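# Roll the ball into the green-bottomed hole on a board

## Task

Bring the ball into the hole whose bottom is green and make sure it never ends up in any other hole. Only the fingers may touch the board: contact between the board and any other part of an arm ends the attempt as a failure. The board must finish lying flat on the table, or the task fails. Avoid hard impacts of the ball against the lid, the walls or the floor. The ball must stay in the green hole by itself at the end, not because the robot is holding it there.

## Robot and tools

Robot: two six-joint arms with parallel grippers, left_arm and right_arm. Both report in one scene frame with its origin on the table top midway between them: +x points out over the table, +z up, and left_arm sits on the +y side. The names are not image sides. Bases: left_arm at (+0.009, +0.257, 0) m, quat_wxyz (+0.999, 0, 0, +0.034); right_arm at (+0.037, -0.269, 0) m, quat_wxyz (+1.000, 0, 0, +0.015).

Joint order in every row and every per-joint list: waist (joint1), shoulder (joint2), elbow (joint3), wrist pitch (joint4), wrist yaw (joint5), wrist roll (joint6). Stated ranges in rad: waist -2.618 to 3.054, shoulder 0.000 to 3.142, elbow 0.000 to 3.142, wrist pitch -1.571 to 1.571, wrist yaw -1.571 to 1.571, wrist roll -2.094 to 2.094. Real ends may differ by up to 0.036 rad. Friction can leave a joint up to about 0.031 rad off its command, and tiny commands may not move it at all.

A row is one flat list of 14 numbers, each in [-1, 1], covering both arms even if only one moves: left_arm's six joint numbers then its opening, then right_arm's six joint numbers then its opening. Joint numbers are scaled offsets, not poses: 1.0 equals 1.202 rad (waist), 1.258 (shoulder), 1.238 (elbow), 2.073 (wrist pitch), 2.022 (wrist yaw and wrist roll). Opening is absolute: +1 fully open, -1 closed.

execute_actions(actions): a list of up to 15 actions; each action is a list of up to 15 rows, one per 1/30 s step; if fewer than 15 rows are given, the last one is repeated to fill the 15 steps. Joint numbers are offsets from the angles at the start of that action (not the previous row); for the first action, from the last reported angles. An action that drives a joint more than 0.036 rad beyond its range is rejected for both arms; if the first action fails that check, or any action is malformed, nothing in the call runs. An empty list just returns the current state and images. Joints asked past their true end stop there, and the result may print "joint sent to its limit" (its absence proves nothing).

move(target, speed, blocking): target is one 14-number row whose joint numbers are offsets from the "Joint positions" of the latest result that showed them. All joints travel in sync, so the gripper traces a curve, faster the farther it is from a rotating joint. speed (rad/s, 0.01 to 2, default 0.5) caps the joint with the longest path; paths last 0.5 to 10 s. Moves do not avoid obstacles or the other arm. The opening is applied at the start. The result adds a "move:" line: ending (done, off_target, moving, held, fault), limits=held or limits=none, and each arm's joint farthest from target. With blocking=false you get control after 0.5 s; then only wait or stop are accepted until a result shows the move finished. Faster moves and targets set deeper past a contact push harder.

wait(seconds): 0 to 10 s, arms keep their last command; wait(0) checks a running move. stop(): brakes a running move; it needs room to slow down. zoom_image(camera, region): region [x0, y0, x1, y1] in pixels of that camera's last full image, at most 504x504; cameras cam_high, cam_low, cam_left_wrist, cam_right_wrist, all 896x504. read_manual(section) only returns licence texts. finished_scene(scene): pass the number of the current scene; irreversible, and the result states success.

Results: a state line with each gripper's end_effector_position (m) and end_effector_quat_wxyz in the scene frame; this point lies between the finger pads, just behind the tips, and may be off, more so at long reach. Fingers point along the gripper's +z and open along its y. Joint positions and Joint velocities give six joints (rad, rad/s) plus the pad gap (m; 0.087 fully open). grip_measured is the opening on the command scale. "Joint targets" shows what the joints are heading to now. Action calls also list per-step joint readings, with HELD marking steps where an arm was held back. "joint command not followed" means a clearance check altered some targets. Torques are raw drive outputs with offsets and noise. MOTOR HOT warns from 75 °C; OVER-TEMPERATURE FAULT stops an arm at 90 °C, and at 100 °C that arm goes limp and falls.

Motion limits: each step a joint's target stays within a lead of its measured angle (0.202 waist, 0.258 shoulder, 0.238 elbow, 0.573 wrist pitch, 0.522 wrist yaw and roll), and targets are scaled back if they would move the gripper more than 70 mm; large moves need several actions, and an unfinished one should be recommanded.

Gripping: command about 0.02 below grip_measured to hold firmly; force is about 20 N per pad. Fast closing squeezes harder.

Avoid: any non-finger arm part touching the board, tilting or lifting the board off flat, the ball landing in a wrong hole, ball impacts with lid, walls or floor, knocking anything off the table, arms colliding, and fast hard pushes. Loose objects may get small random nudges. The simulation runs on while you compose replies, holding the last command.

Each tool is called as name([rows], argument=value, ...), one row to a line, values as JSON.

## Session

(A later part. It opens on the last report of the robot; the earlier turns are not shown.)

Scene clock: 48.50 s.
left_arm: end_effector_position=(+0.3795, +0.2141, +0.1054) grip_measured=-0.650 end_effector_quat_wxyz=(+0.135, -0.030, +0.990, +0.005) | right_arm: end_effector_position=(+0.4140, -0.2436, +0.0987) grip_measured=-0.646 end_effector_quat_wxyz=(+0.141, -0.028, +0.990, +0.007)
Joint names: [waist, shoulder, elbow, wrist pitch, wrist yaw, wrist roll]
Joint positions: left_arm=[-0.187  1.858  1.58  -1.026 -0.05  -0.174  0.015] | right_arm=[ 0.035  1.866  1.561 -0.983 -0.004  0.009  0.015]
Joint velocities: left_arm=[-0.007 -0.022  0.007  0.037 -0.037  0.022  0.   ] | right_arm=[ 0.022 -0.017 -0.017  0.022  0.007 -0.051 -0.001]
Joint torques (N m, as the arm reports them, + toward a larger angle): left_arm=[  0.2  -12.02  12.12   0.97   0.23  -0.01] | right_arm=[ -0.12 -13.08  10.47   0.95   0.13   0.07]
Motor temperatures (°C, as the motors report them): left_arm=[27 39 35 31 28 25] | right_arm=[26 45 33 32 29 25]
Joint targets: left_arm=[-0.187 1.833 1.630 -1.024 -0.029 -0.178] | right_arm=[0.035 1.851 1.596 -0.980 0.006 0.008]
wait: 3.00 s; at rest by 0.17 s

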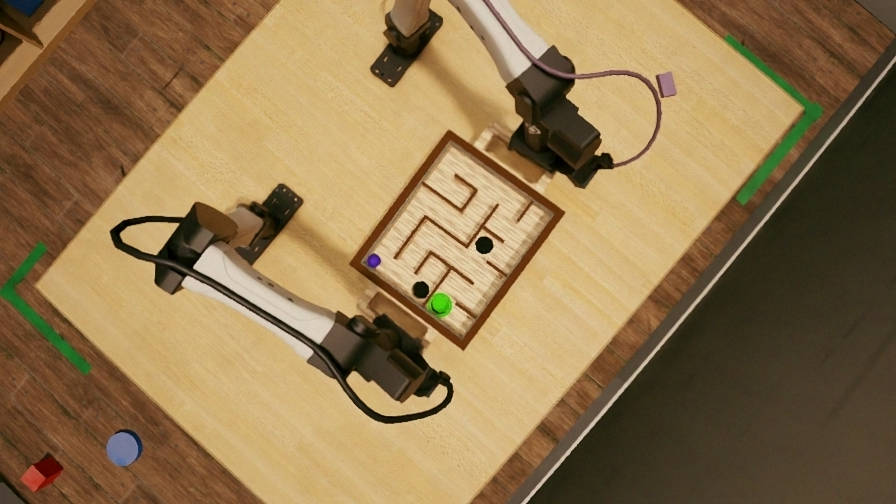

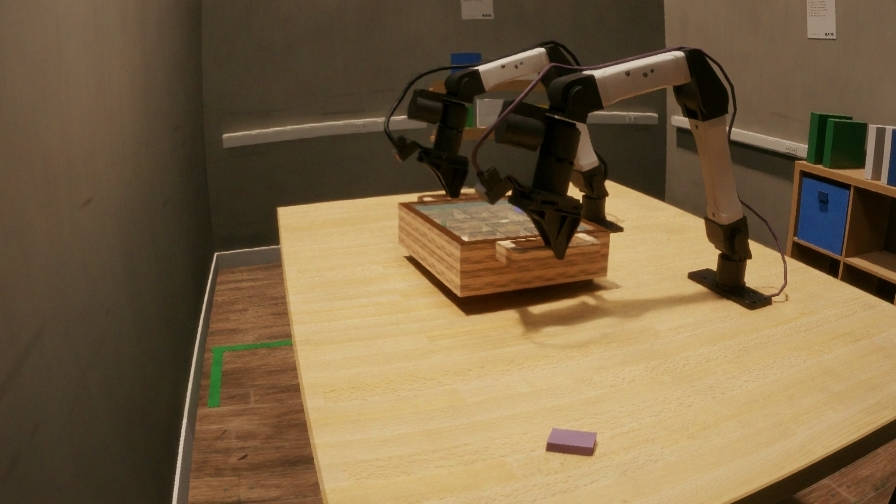

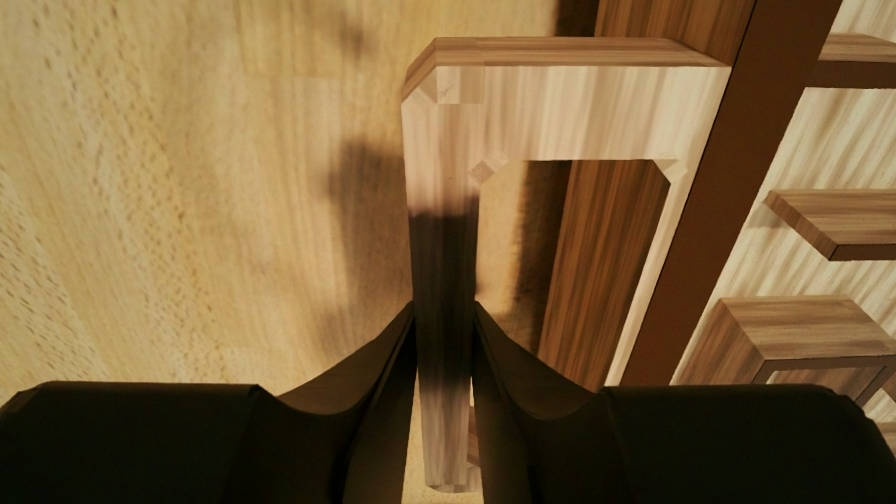

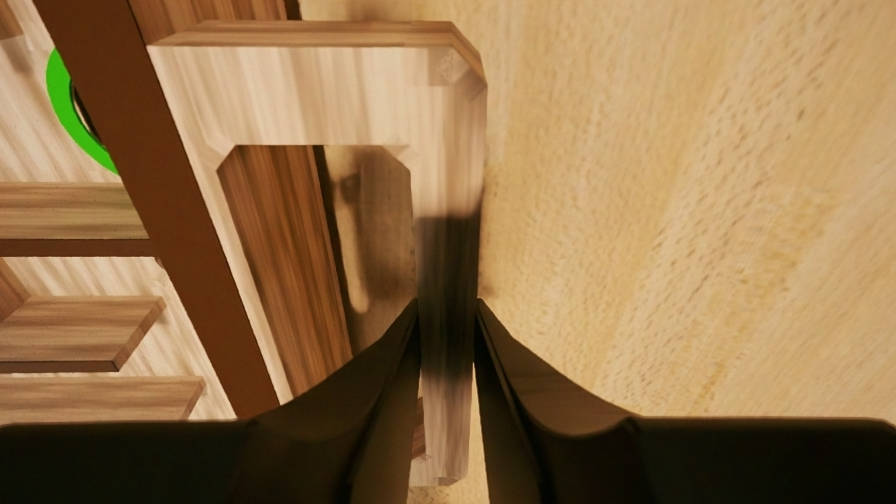

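execute_actions([
  [[0,-0.02,0.02,-0.008,0,0,-0.75,0,-0.012,0.015,-0.01,0,0,-0.75],[0,-0.02,0.02,-0.016,0,0,-0.75,0,-0.012,0.015,-0.02,0,0,-0.75],[0,-0.02,0.02,-0.024,0,0,-0.75,0,-0.012,0.015,-0.029,0,0,-0.75]],
])

execute_actions([
  [[0,-0.02,0.02,0.01,0,0,-0.75,0,-0.012,0.04,0,0,0,-0.75],[0,-0.02,0.02,0.014,0,0,-0.75,0,-0.012,0.052,-0.005,0,0,-0.75],[0,-0.02,0.02,0.017,0.003,0,-0.75,0,-0.012,0.064,-0.011,0.003,0,-0.75],[0,-0.02,0.02,0.02,0.006,0,-0.75,0,-0.012,0.076,-0.017,0.006,0,-0.75],[0,-0.02,0.02,0.023,0.009,0,-0.75,0,-0.012,0.088,-0.023,0.009,0,-0.75],[0,-0.02,0.02,0.026,0.012,0,-0.75,0,-0.012,0.1,-0.029,0.012,0,-0.75],[0,-0.02,0.02,0.029,0.015,0,-0.75,0,-0.012,0.113,-0.034,0.015,0,-0.75]],
])

wait(seconds=0.5)

execute_actions([
  [[0,-0.02,0.02,0.022,0,0,-0.75,0,-0.012,0.015,0.022,0,0,-0.75]],
])

Scene clock: 65.63 s.
left_arm: end_effector_position=(+0.3681, +0.2150, +0.1045) grip_measured=-0.651 end_effector_quat_wxyz=(+0.113, -0.029, +0.993, +0.007) | right_arm: end_effector_position=(+0.4014, -0.2431, +0.0975) grip_measured=-0.646 end_effector_quat_wxyz=(+0.116, -0.027, +0.993, +0.010)
Joint names: [waist, shoulder, elbow, wrist pitch, wrist yaw, wrist roll]
Joint positions: left_arm=[-0.187  1.858  1.58  -1.071 -0.047 -0.173  0.015] | right_arm=[ 0.035  1.866  1.561 -1.033 -0.011  0.012  0.015]
Joint velocities: left_arm=[-0.007 -0.002  0.007 -0.081  0.007 -0.051 -0.001] | right_arm=[-0.007 -0.002  0.002 -0.007 -0.051 -0.007 -0.   ]
Joint torques (N m, as the arm reports them, + toward a larger angle): left_arm=[  0.17 -11.96   9.97   0.81  -0.03   0.01] | right_arm=[ -0.25 -13.02   9.08   0.75   0.05   0.  ]
Motor temperatures (°C, as the motors report them): left_arm=[27 42 39 31 28 25] | right_arm=[26 48 36 32 29 25]
Joint targets: left_arm=[-0.187 1.833 1.605 -1.076 -0.050 -0.173] | right_arm=[0.035 1.851 1.580 -1.043 -0.004 0.009]
Step readings (joint positions):
0: left_arm=[-0.187 1.858 1.580 -1.026 -0.050 -0.174] | right_arm=[0.035 1.866 1.561 -0.983 -0.004 0.009]
1: left_arm=[-0.187 1.858 1.580 -1.027 -0.051 -0.174] | right_arm=[0.035 1.866 1.561 -0.984 -0.005 0.009]
2: left_arm=[-0.187 1.858 1.580 -1.030 -0.052 -0.173] | right_arm=[0.035 1.866 1.561 -0.987 -0.006 0.009]
4: left_arm=[-0.187 1.858 1.580 -1.041 -0.052 -0.173] | right_arm=[0.035 1.866 1.561 -1.000 -0.008 0.010]
8: left_arm=[-0.187 1.858 1.580 -1.065 -0.049 -0.173] | right_arm=[0.035 1.866 1.561 -1.026 -0.011 0.012]
15: Joint positions above

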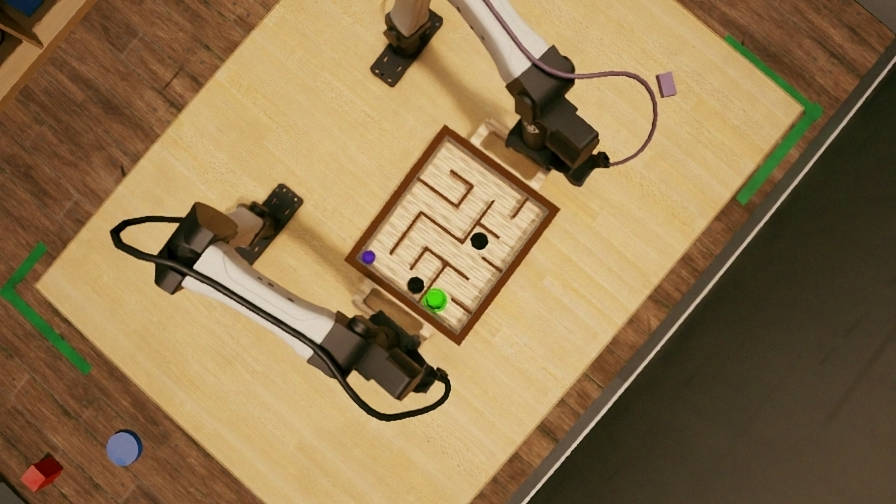

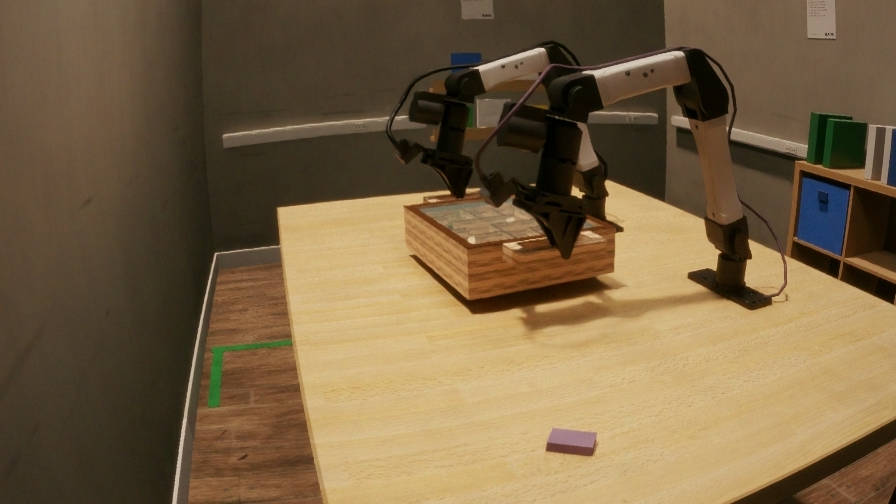

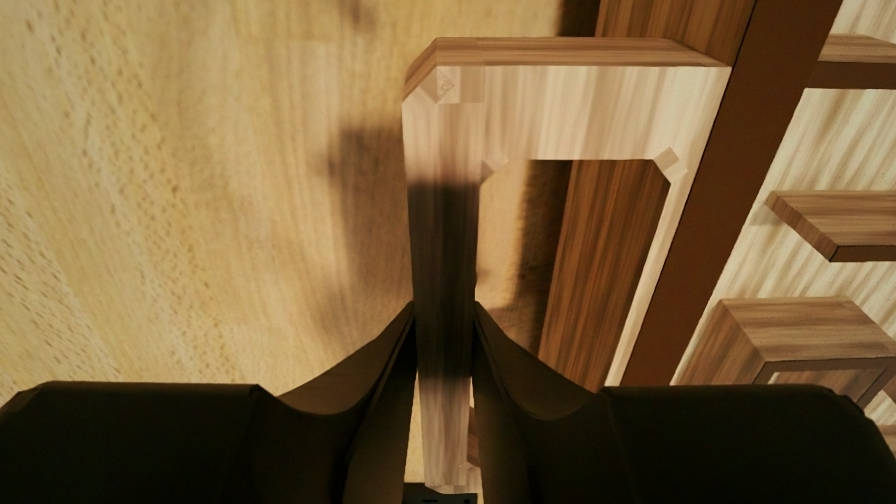

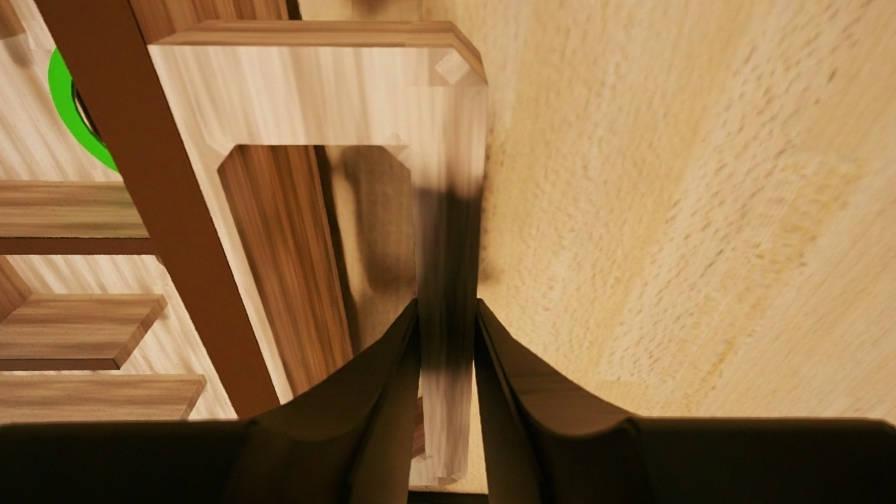

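Scene clock: 66.13 s.
left_arm: end_effector_position=(+0.3791, +0.2081, +0.1055) grip_measured=-0.654 end_effector_quat_wxyz=(+0.133, -0.031, +0.991, -0.012) | right_arm: end_effector_position=(+0.4118, -0.2493, +0.1241) grip_measured=-0.645 end_effector_quat_wxyz=(+0.136, -0.028, +0.990, -0.009)
Joint names: [waist, shoulder, elbow, wrist pitch, wrist yaw, wrist roll]
Joint positions: left_arm=[-0.187  1.858  1.58  -1.025 -0.017 -0.18   0.015] | right_arm=[ 0.035  1.866  1.663 -1.096  0.027  0.005  0.016]
Joint velocities: left_arm=[-0.012 -0.017  0.007  0.051  0.022  0.022  0.001] | right_arm=[ 0.012 -0.002 -0.002 -0.081 -0.022  0.007  0.   ]
Joint torques (N m, as the arm reports them, + toward a larger angle): left_arm=[  0.13 -12.07  10.07   1.07  -0.01   0.07] | right_arm=[ -0.09 -12.96  10.56   0.93  -0.02   0.12]
Motor temperatures (°C, as the motors report them): left_arm=[27 42 39 31 28 25] | right_arm=[26 48 36 32 29 25]
Joint targets: left_arm=[-0.187 1.833 1.605 -1.011 -0.016 -0.173] | right_arm=[0.035 1.851 1.701 -1.103 0.020 0.012]
Step readings (joint positions):
0: left_arm=[-0.187 1.858 1.580 -1.071 -0.047 -0.173] | right_arm=[0.035 1.866 1.561 -1.033 -0.011 0.012]
1: left_arm=[-0.187 1.858 1.580 -1.071 -0.047 -0.173] | right_arm=[0.035 1.866 1.563 -1.033 -0.011 0.012]
2: left_arm=[-0.187 1.858 1.580 -1.071 -0.047 -0.173] | right_arm=[0.035 1.866 1.567 -1.035 -0.011 0.012]
4: left_arm=[-0.187 1.858 1.580 -1.068 -0.045 -0.173] | right_arm=[0.035 1.866 1.586 -1.048 -0.008 0.012]
8: left_arm=[-0.187 1.858 1.580 -1.045 -0.027 -0.177] | right_arm=[0.035 1.866 1.643 -1.083 0.013 0.008]
15: Joint positions above

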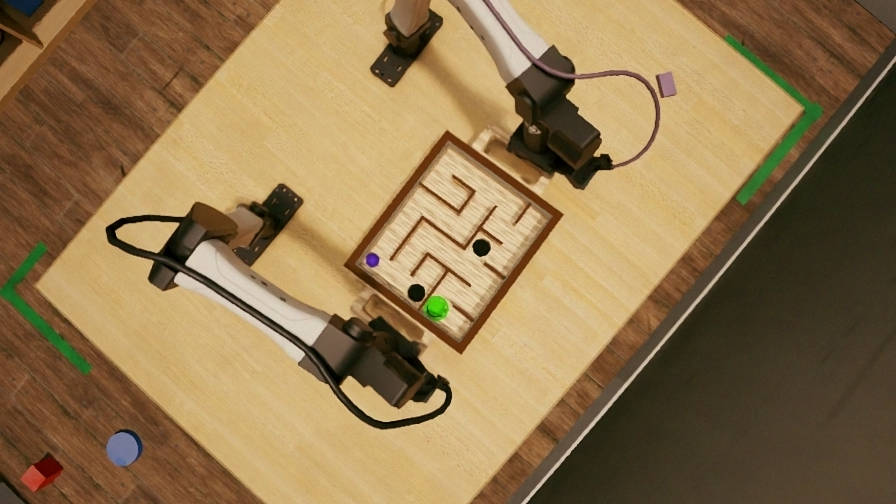

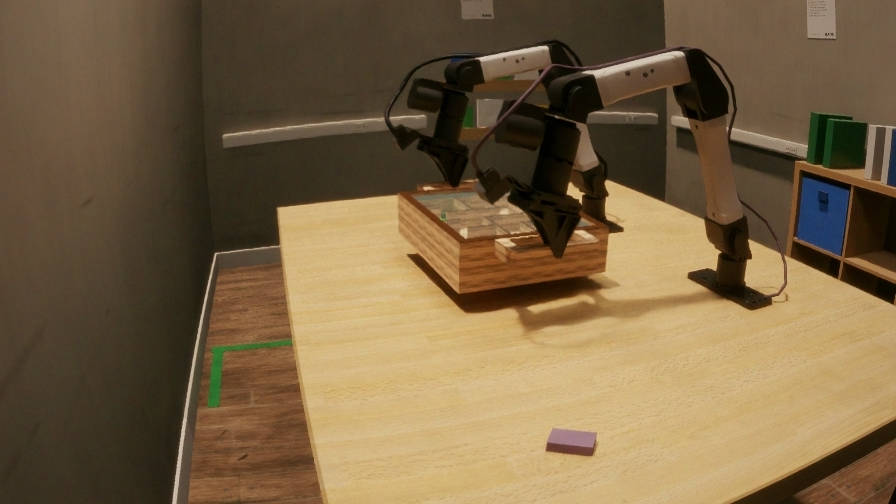

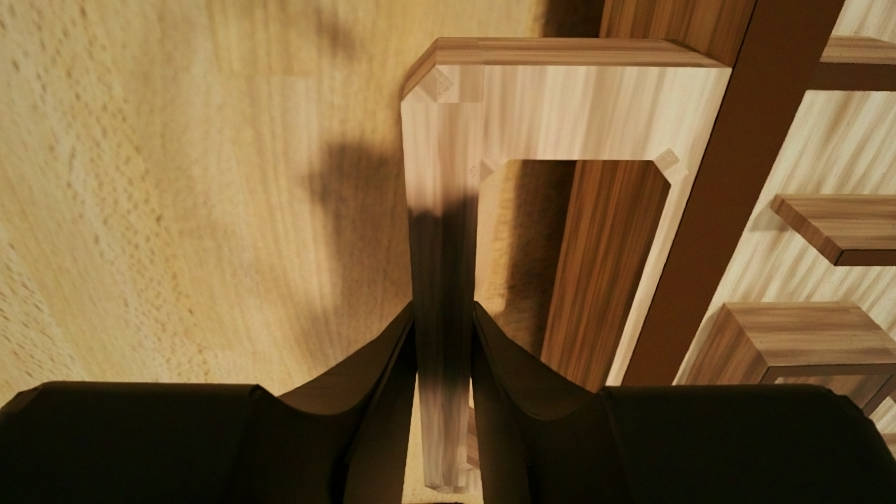

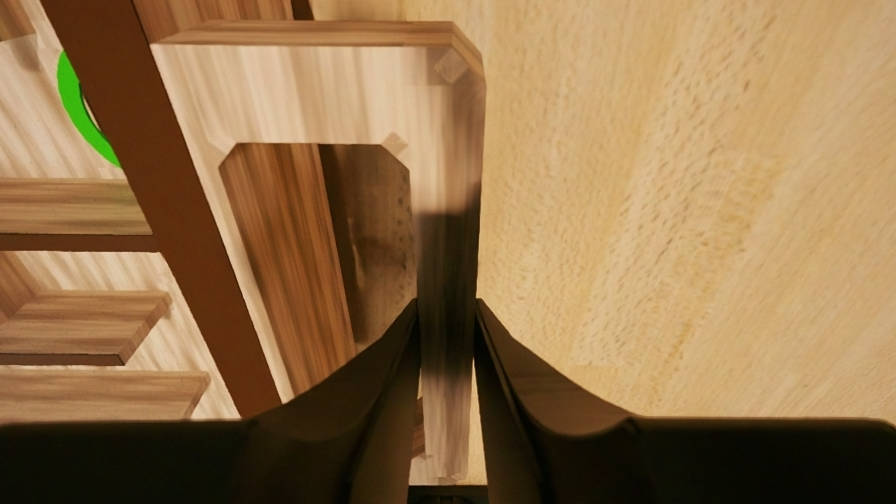

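Scene clock: 66.63 s.
left_arm: end_effector_position=(+0.3791, +0.2081, +0.1055) grip_measured=-0.654 end_effector_quat_wxyz=(+0.133, -0.031, +0.991, -0.012) | right_arm: end_effector_position=(+0.4116, -0.2494, +0.1241) grip_measured=-0.645 end_effector_quat_wxyz=(+0.135, -0.028, +0.990, -0.009)
Joint names: [waist, shoulder, elbow, wrist pitch, wrist yaw, wrist roll]
Joint positions: left_arm=[-0.187  1.858  1.58  -1.025 -0.017 -0.18   0.015] | right_arm=[ 0.035  1.866  1.663 -1.097  0.027  0.005  0.016]
Joint velocities: left_arm=[-0.007 -0.007 -0.002 -0.022 -0.066  0.007 -0.001] | right_arm=[ 0.017  0.002 -0.002  0.066 -0.022 -0.051 -0.001]
Joint torques (N m, as the arm reports them, + toward a larger angle): left_arm=[  0.18 -12.01  10.06   1.1    0.03   0.07] | right_arm=[ -0.11 -12.92  10.41   0.91  -0.04   0.14]
Motor temperatures (°C, as the motors report them): left_arm=[27 42 39 31 28 25] | right_arm=[26 48 36 32 29 25]
Joint targets: left_arm=[-0.187 1.833 1.605 -1.011 -0.017 -0.173] | right_arm=[0.036 1.851 1.701 -1.103 0.020 0.012]
wait: 0.50 s; at rest by 0.17 s

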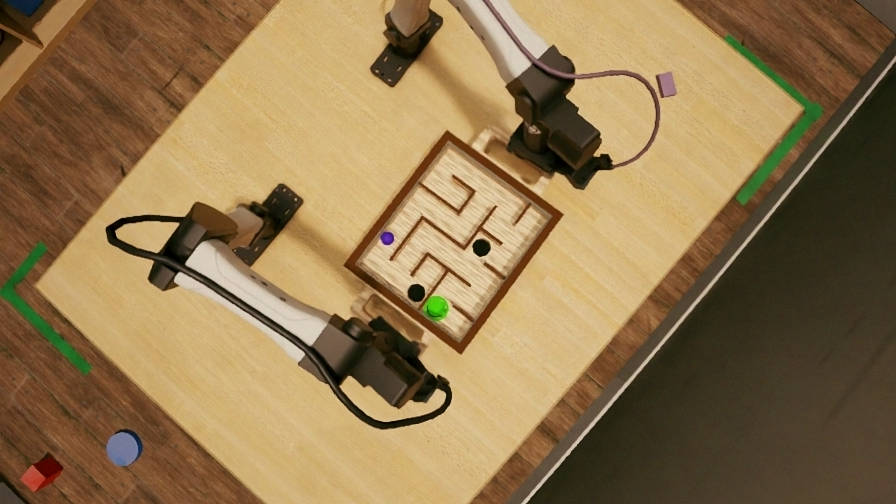

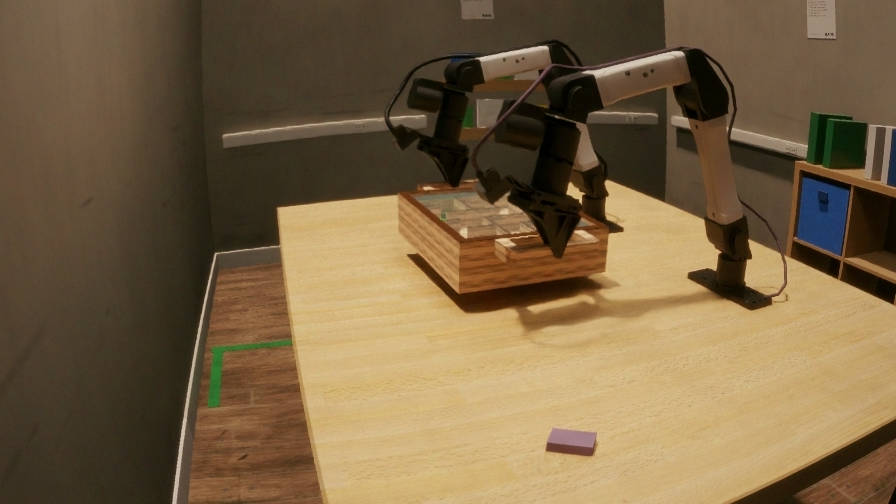

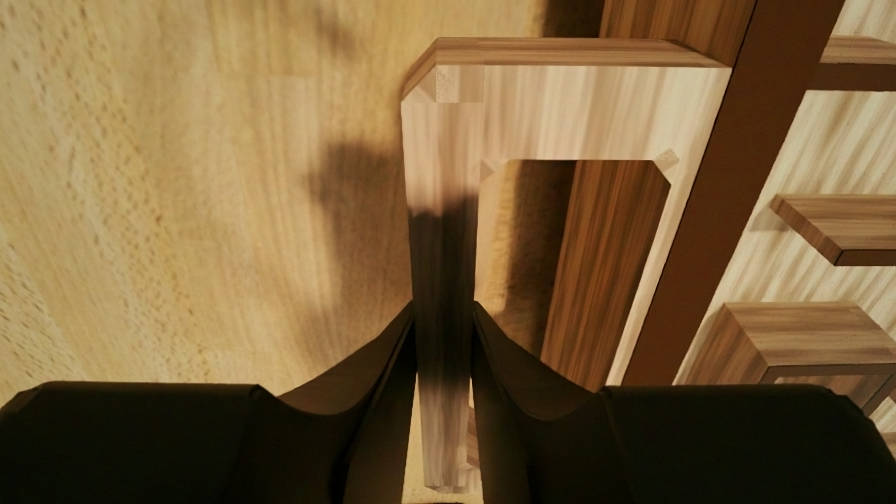

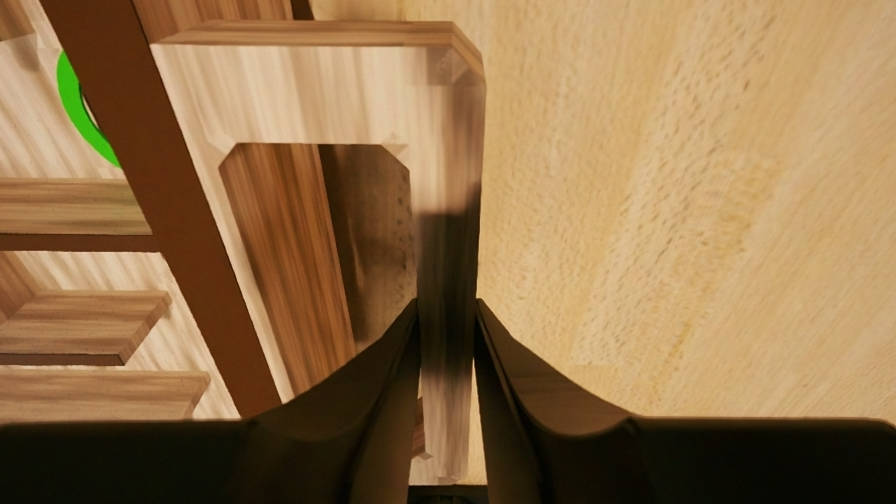

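Scene clock: 67.13 s.
left_arm: end_effector_position=(+0.3827, +0.2077, +0.1059) grip_measured=-0.654 end_effector_quat_wxyz=(+0.140, -0.031, +0.990, -0.013) | right_arm: end_effector_position=(+0.4162, -0.2496, +0.1246) grip_measured=-0.645 end_effector_quat_wxyz=(+0.145, -0.028, +0.989, -0.010)
Joint names: [waist, shoulder, elbow, wrist pitch, wrist yaw, wrist roll]
Joint positions: left_arm=[-0.187  1.858  1.58  -1.01  -0.017 -0.18   0.015] | right_arm=[ 0.035  1.866  1.663 -1.079  0.03   0.004  0.016]
Joint velocities: left_arm=[-0.002 -0.002  0.002  0.037 -0.037 -0.022 -0.001] | right_arm=[ 0.012  0.007 -0.002 -0.051 -0.022 -0.066  0.001]
Joint torques (N m, as the arm reports them, + toward a larger angle): left_arm=[  0.19 -12.04  10.05   1.31   0.03   0.02] | right_arm=[ -0.05 -13.04   8.95   1.23  -0.02   0.05]
Motor temperatures (°C, as the motors report them): left_arm=[27 42 39 31 28 25] | right_arm=[26 48 36 32 29 25]
Joint targets: left_arm=[-0.187 1.833 1.605 -0.979 -0.017 -0.180] | right_arm=[0.035 1.851 1.682 -1.051 0.027 0.005]
Step readings (joint positions):
0: left_arm=[-0.187 1.858 1.580 -1.025 -0.017 -0.180] | right_arm=[0.035 1.866 1.663 -1.097 0.027 0.005]
1: left_arm=[-0.187 1.858 1.580 -1.024 -0.017 -0.180] | right_arm=[0.035 1.866 1.663 -1.095 0.028 0.005]
2: left_arm=[-0.187 1.858 1.580 -1.023 -0.017 -0.180] | right_arm=[0.035 1.866 1.663 -1.093 0.028 0.005]
4: left_arm=[-0.187 1.858 1.580 -1.018 -0.017 -0.180] | right_arm=[0.035 1.866 1.663 -1.087 0.029 0.005]
8: left_arm=[-0.187 1.858 1.580 -1.012 -0.017 -0.180] | right_arm=[0.035 1.866 1.663 -1.080 0.030 0.004]
15: Joint positions above

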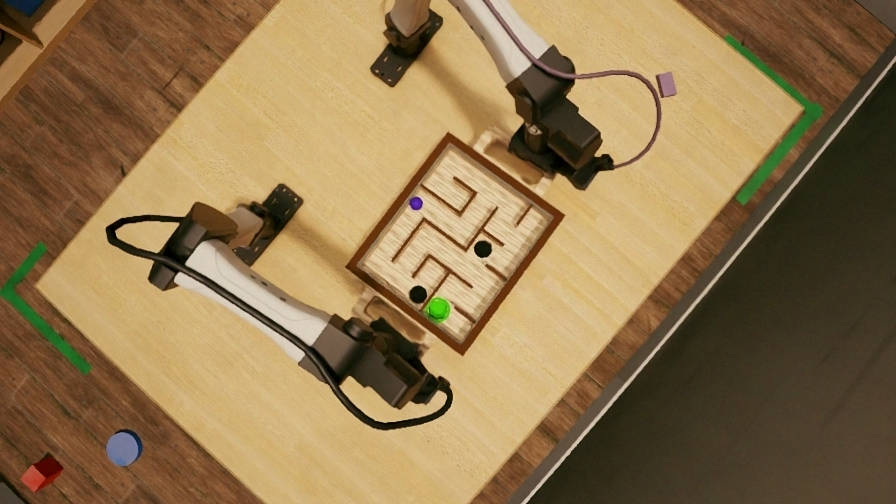

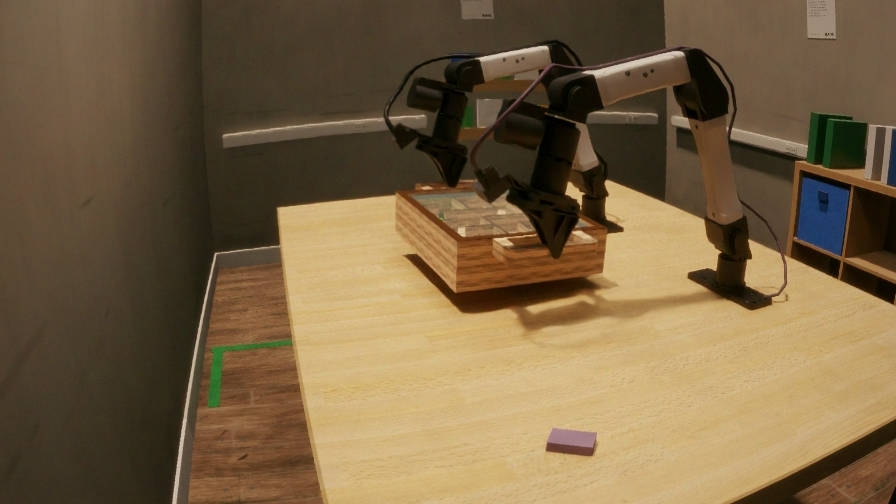

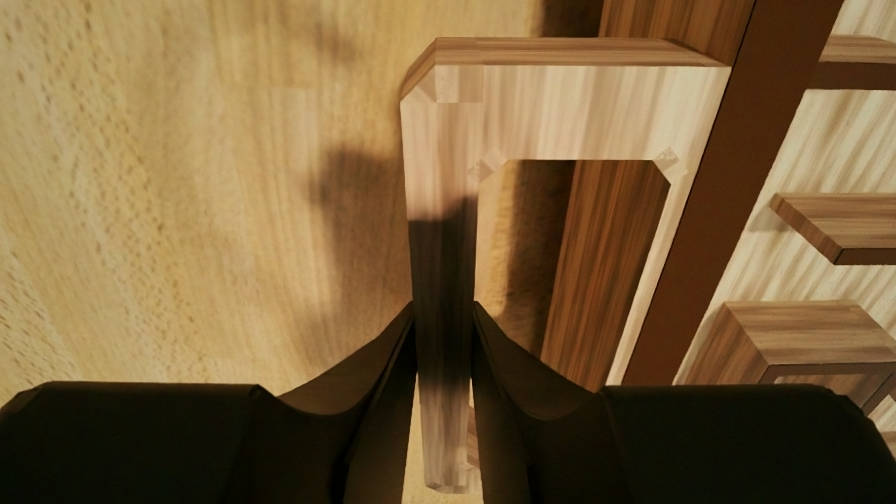

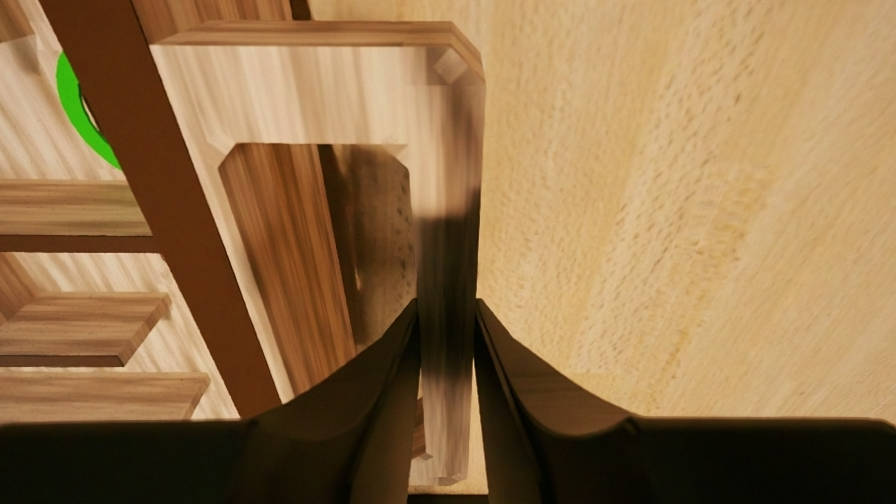

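execute_actions([
  [[0,-0.02,0.02,0.005,0,0,-0.75,0,-0.012,-0.01,0.015,0,0,-0.75],[0,-0.02,0.02,0.003,0,0,-0.75,0,-0.012,-0.02,0.02,0,0,-0.75],[0,-0.02,0.02,0,-0.003,0,-0.75,0,-0.012,-0.03,0.025,-0.003,0,-0.75],[0,-0.02,0.02,0,-0.006,0,-0.75,0,-0.012,-0.04,0.03,-0.006,0,-0.75],[0,-0.02,0.02,-0.002,-0.008,0,-0.75,0,-0.012,-0.05,0.035,-0.008,0,-0.75],[0,-0.02,0.02,-0.003,-0.01,0,-0.75,0,-0.012,-0.06,0.04,-0.01,0,-0.75],[0,-0.02,0.02,-0.004,-0.012,0,-0.75,0,-0.012,-0.07,0.045,-0.012,0,-0.75],[0,-0.02,0.02,-0.005,-0.014,0,-0.75,0,-0.012,-0.08,0.05,-0.014,0,-0.75],[0,-0.02,0.02,-0.006,-0.016,0,-0.75,0,-0.012,-0.089,0.055,-0.017,0,-0.75]],
])

wait(seconds=3)

Scene clock: 77.93 s.
left_arm: end_effector_position=(+0.3762, +0.2159, +0.1051) grip_measured=-0.652 end_effector_quat_wxyz=(+0.129, -0.030, +0.991, +0.010) | right_arm: end_effector_position=(+0.4102, -0.2419, +0.0973) grip_measured=-0.646 end_effector_quat_wxyz=(+0.134, -0.026, +0.991, +0.012)
Joint names: [waist, shoulder, elbow, wrist pitch, wrist yaw, wrist roll]
Joint positions: left_arm=[-0.187  1.858  1.58  -1.04  -0.058 -0.172  0.015] | right_arm=[ 0.035  1.866  1.557 -0.993 -0.014  0.014  0.015]
Joint velocities: left_arm=[ 0.007 -0.007 -0.007 -0.022 -0.051 -0.007 -0.001] | right_arm=[ 0.002 -0.012 -0.012  0.066  0.007 -0.022 -0.   ]
Joint torques (N m, as the arm reports them, + toward a larger angle): left_arm=[  0.19 -11.99  10.27   1.09   0.12  -0.04] | right_arm=[ -0.08 -13.15   7.37   1.13   0.06  -0.05]
Motor temperatures (°C, as the motors report them): left_arm=[27 43 40 32 28 25] | right_arm=[26 50 36 32 29 25]
Joint targets: left_arm=[-0.187 1.833 1.605 -1.023 -0.049 -0.180] | right_arm=[0.036 1.851 1.553 -0.965 -0.004 0.004]
Step readings (joint positions):
0: left_arm=[-0.187 1.858 1.580 -1.010 -0.017 -0.180] | right_arm=[0.035 1.866 1.663 -1.079 0.030 0.004]
1: left_arm=[-0.187 1.858 1.580 -1.010 -0.017 -0.180] | right_arm=[0.035 1.866 1.662 -1.078 0.030 0.004]
2: left_arm=[-0.187 1.858 1.580 -1.010 -0.017 -0.180] | right_arm=[0.035 1.866 1.658 -1.074 0.030 0.004]
4: left_arm=[-0.187 1.858 1.580 -1.011 -0.022 -0.180] | right_arm=[0.035 1.866 1.642 -1.061 0.027 0.004]
8: left_arm=[-0.187 1.858 1.580 -1.023 -0.041 -0.176] | right_arm=[0.035 1.866 1.594 -1.023 0.007 0.008]
15: Joint positions above

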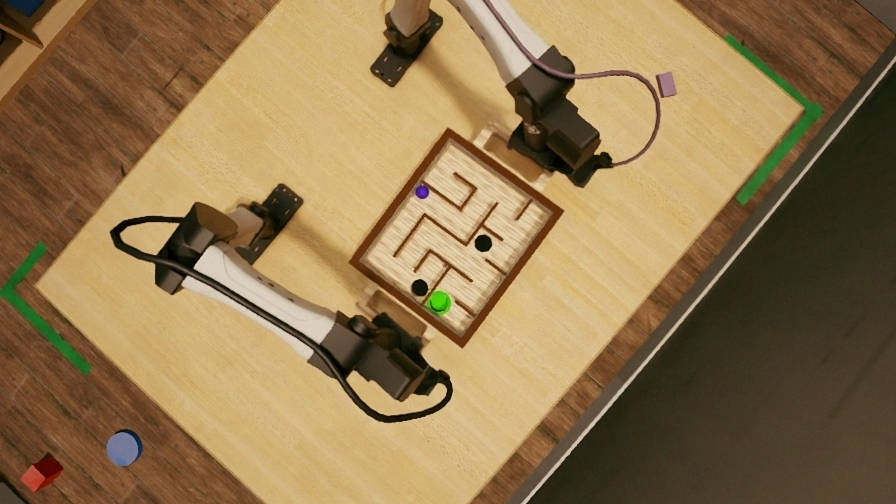

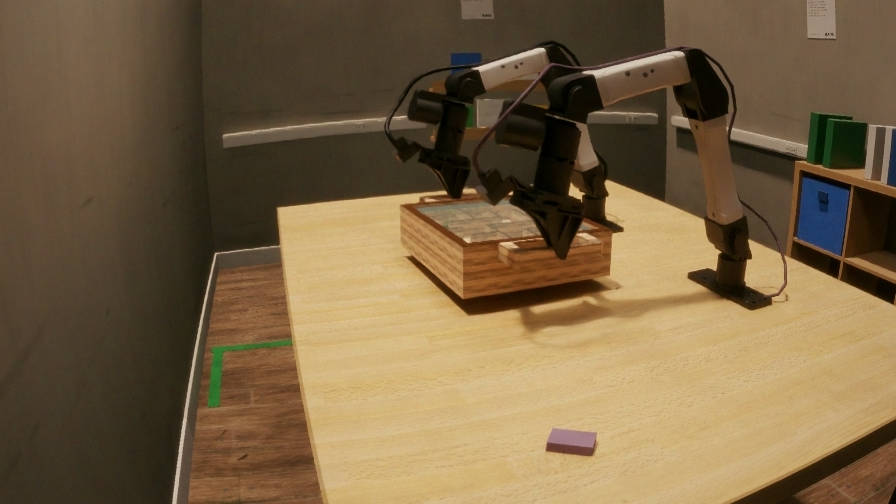

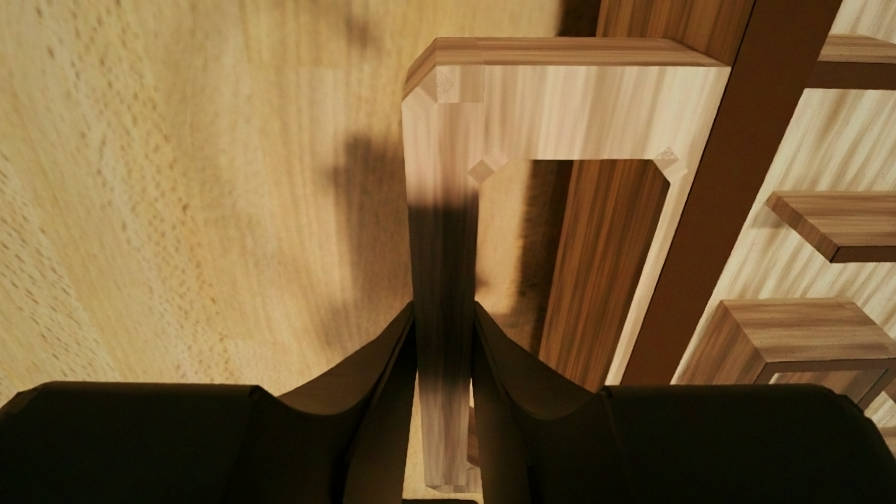

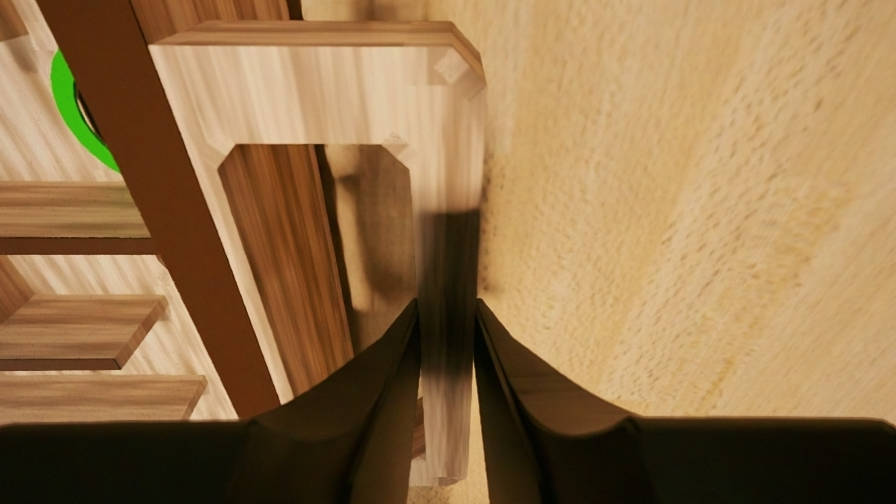

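Scene clock: 80.93 s.
left_arm: end_effector_position=(+0.3762, +0.2160, +0.1051) grip_measured=-0.652 end_effector_quat_wxyz=(+0.129, -0.030, +0.991, +0.010) | right_arm: end_effector_position=(+0.4113, -0.2419, +0.0974) grip_measured=-0.646 end_effector_quat_wxyz=(+0.136, -0.026, +0.990, +0.012)
Joint names: [waist, shoulder, elbow, wrist pitch, wrist yaw, wrist roll]
Joint positions: left_arm=[-0.187  1.858  1.58  -1.04  -0.058 -0.172  0.015] | right_arm=[ 0.035  1.866  1.557 -0.989 -0.014  0.013  0.015]
Joint velocities: left_arm=[-0.022  0.012 -0.032 -0.051 -0.007 -0.022 -0.001] | right_arm=[-0.012 -0.002 -0.002 -0.051  0.007 -0.022  0.001]
Joint torques (N m, as the arm reports them, + toward a larger angle): left_arm=[  0.2  -12.01  10.02   1.1    0.1   -0.05] | right_arm=[ -0.14 -13.18   7.21   1.16   0.07  -0.06]
Motor temperatures (°C, as the motors report them): left_arm=[27 44 40 32 28 25] | right_arm=[26 50 36 32 29 25]
Joint targets: left_arm=[-0.187 1.833 1.605 -1.023 -0.049 -0.180] | right_arm=[0.036 1.851 1.553 -0.965 -0.004 0.004]
wait: 3.00 s; at rest by 0.23 s

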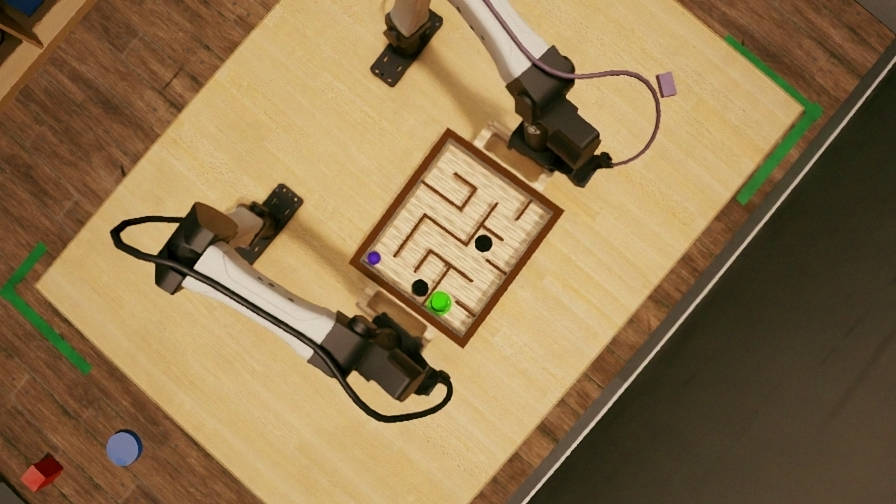

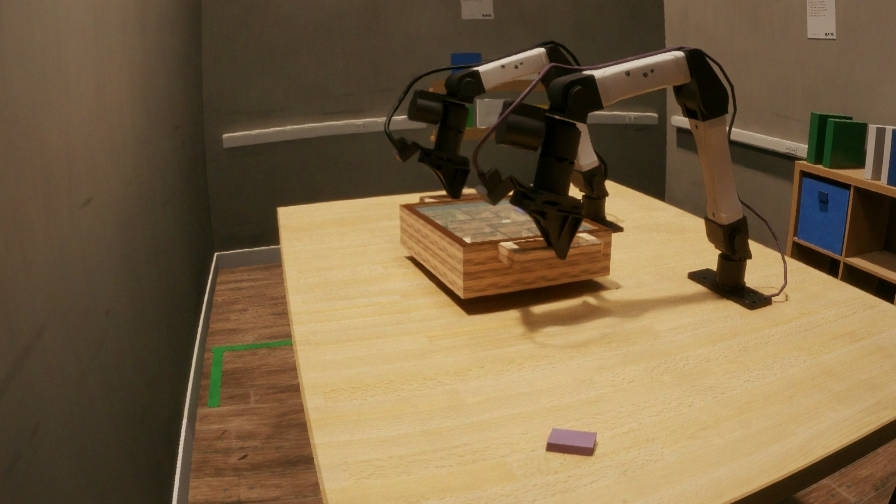

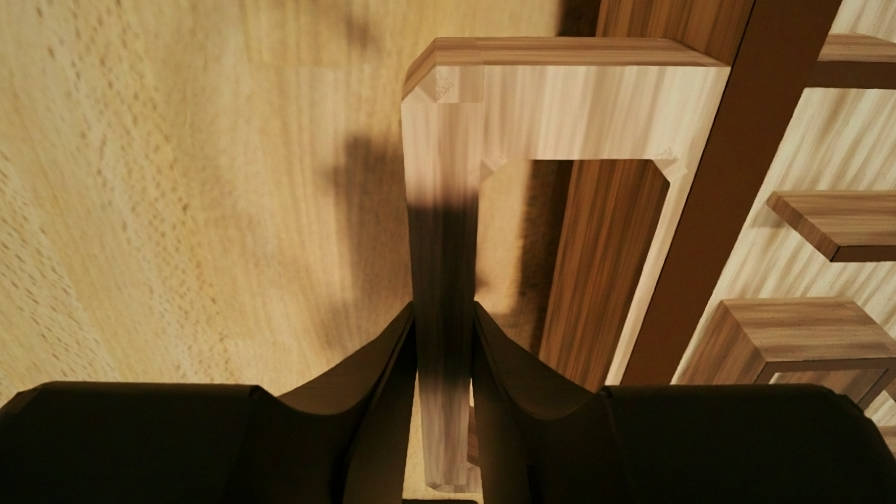

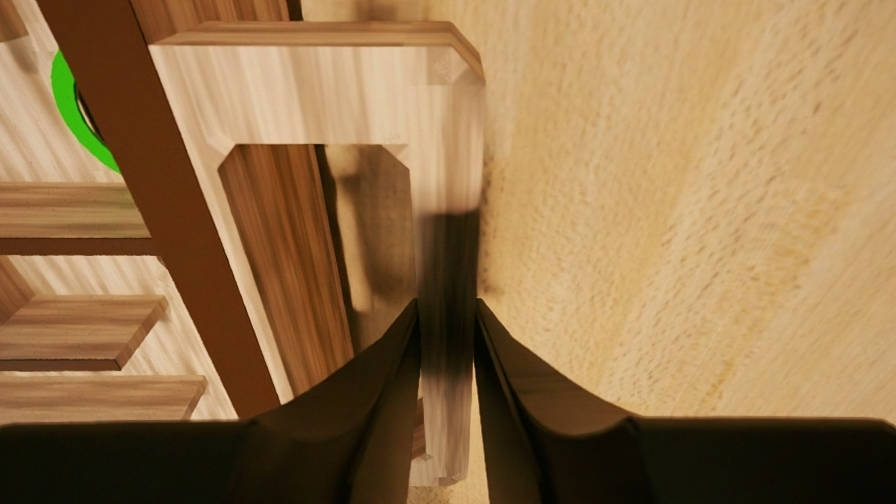

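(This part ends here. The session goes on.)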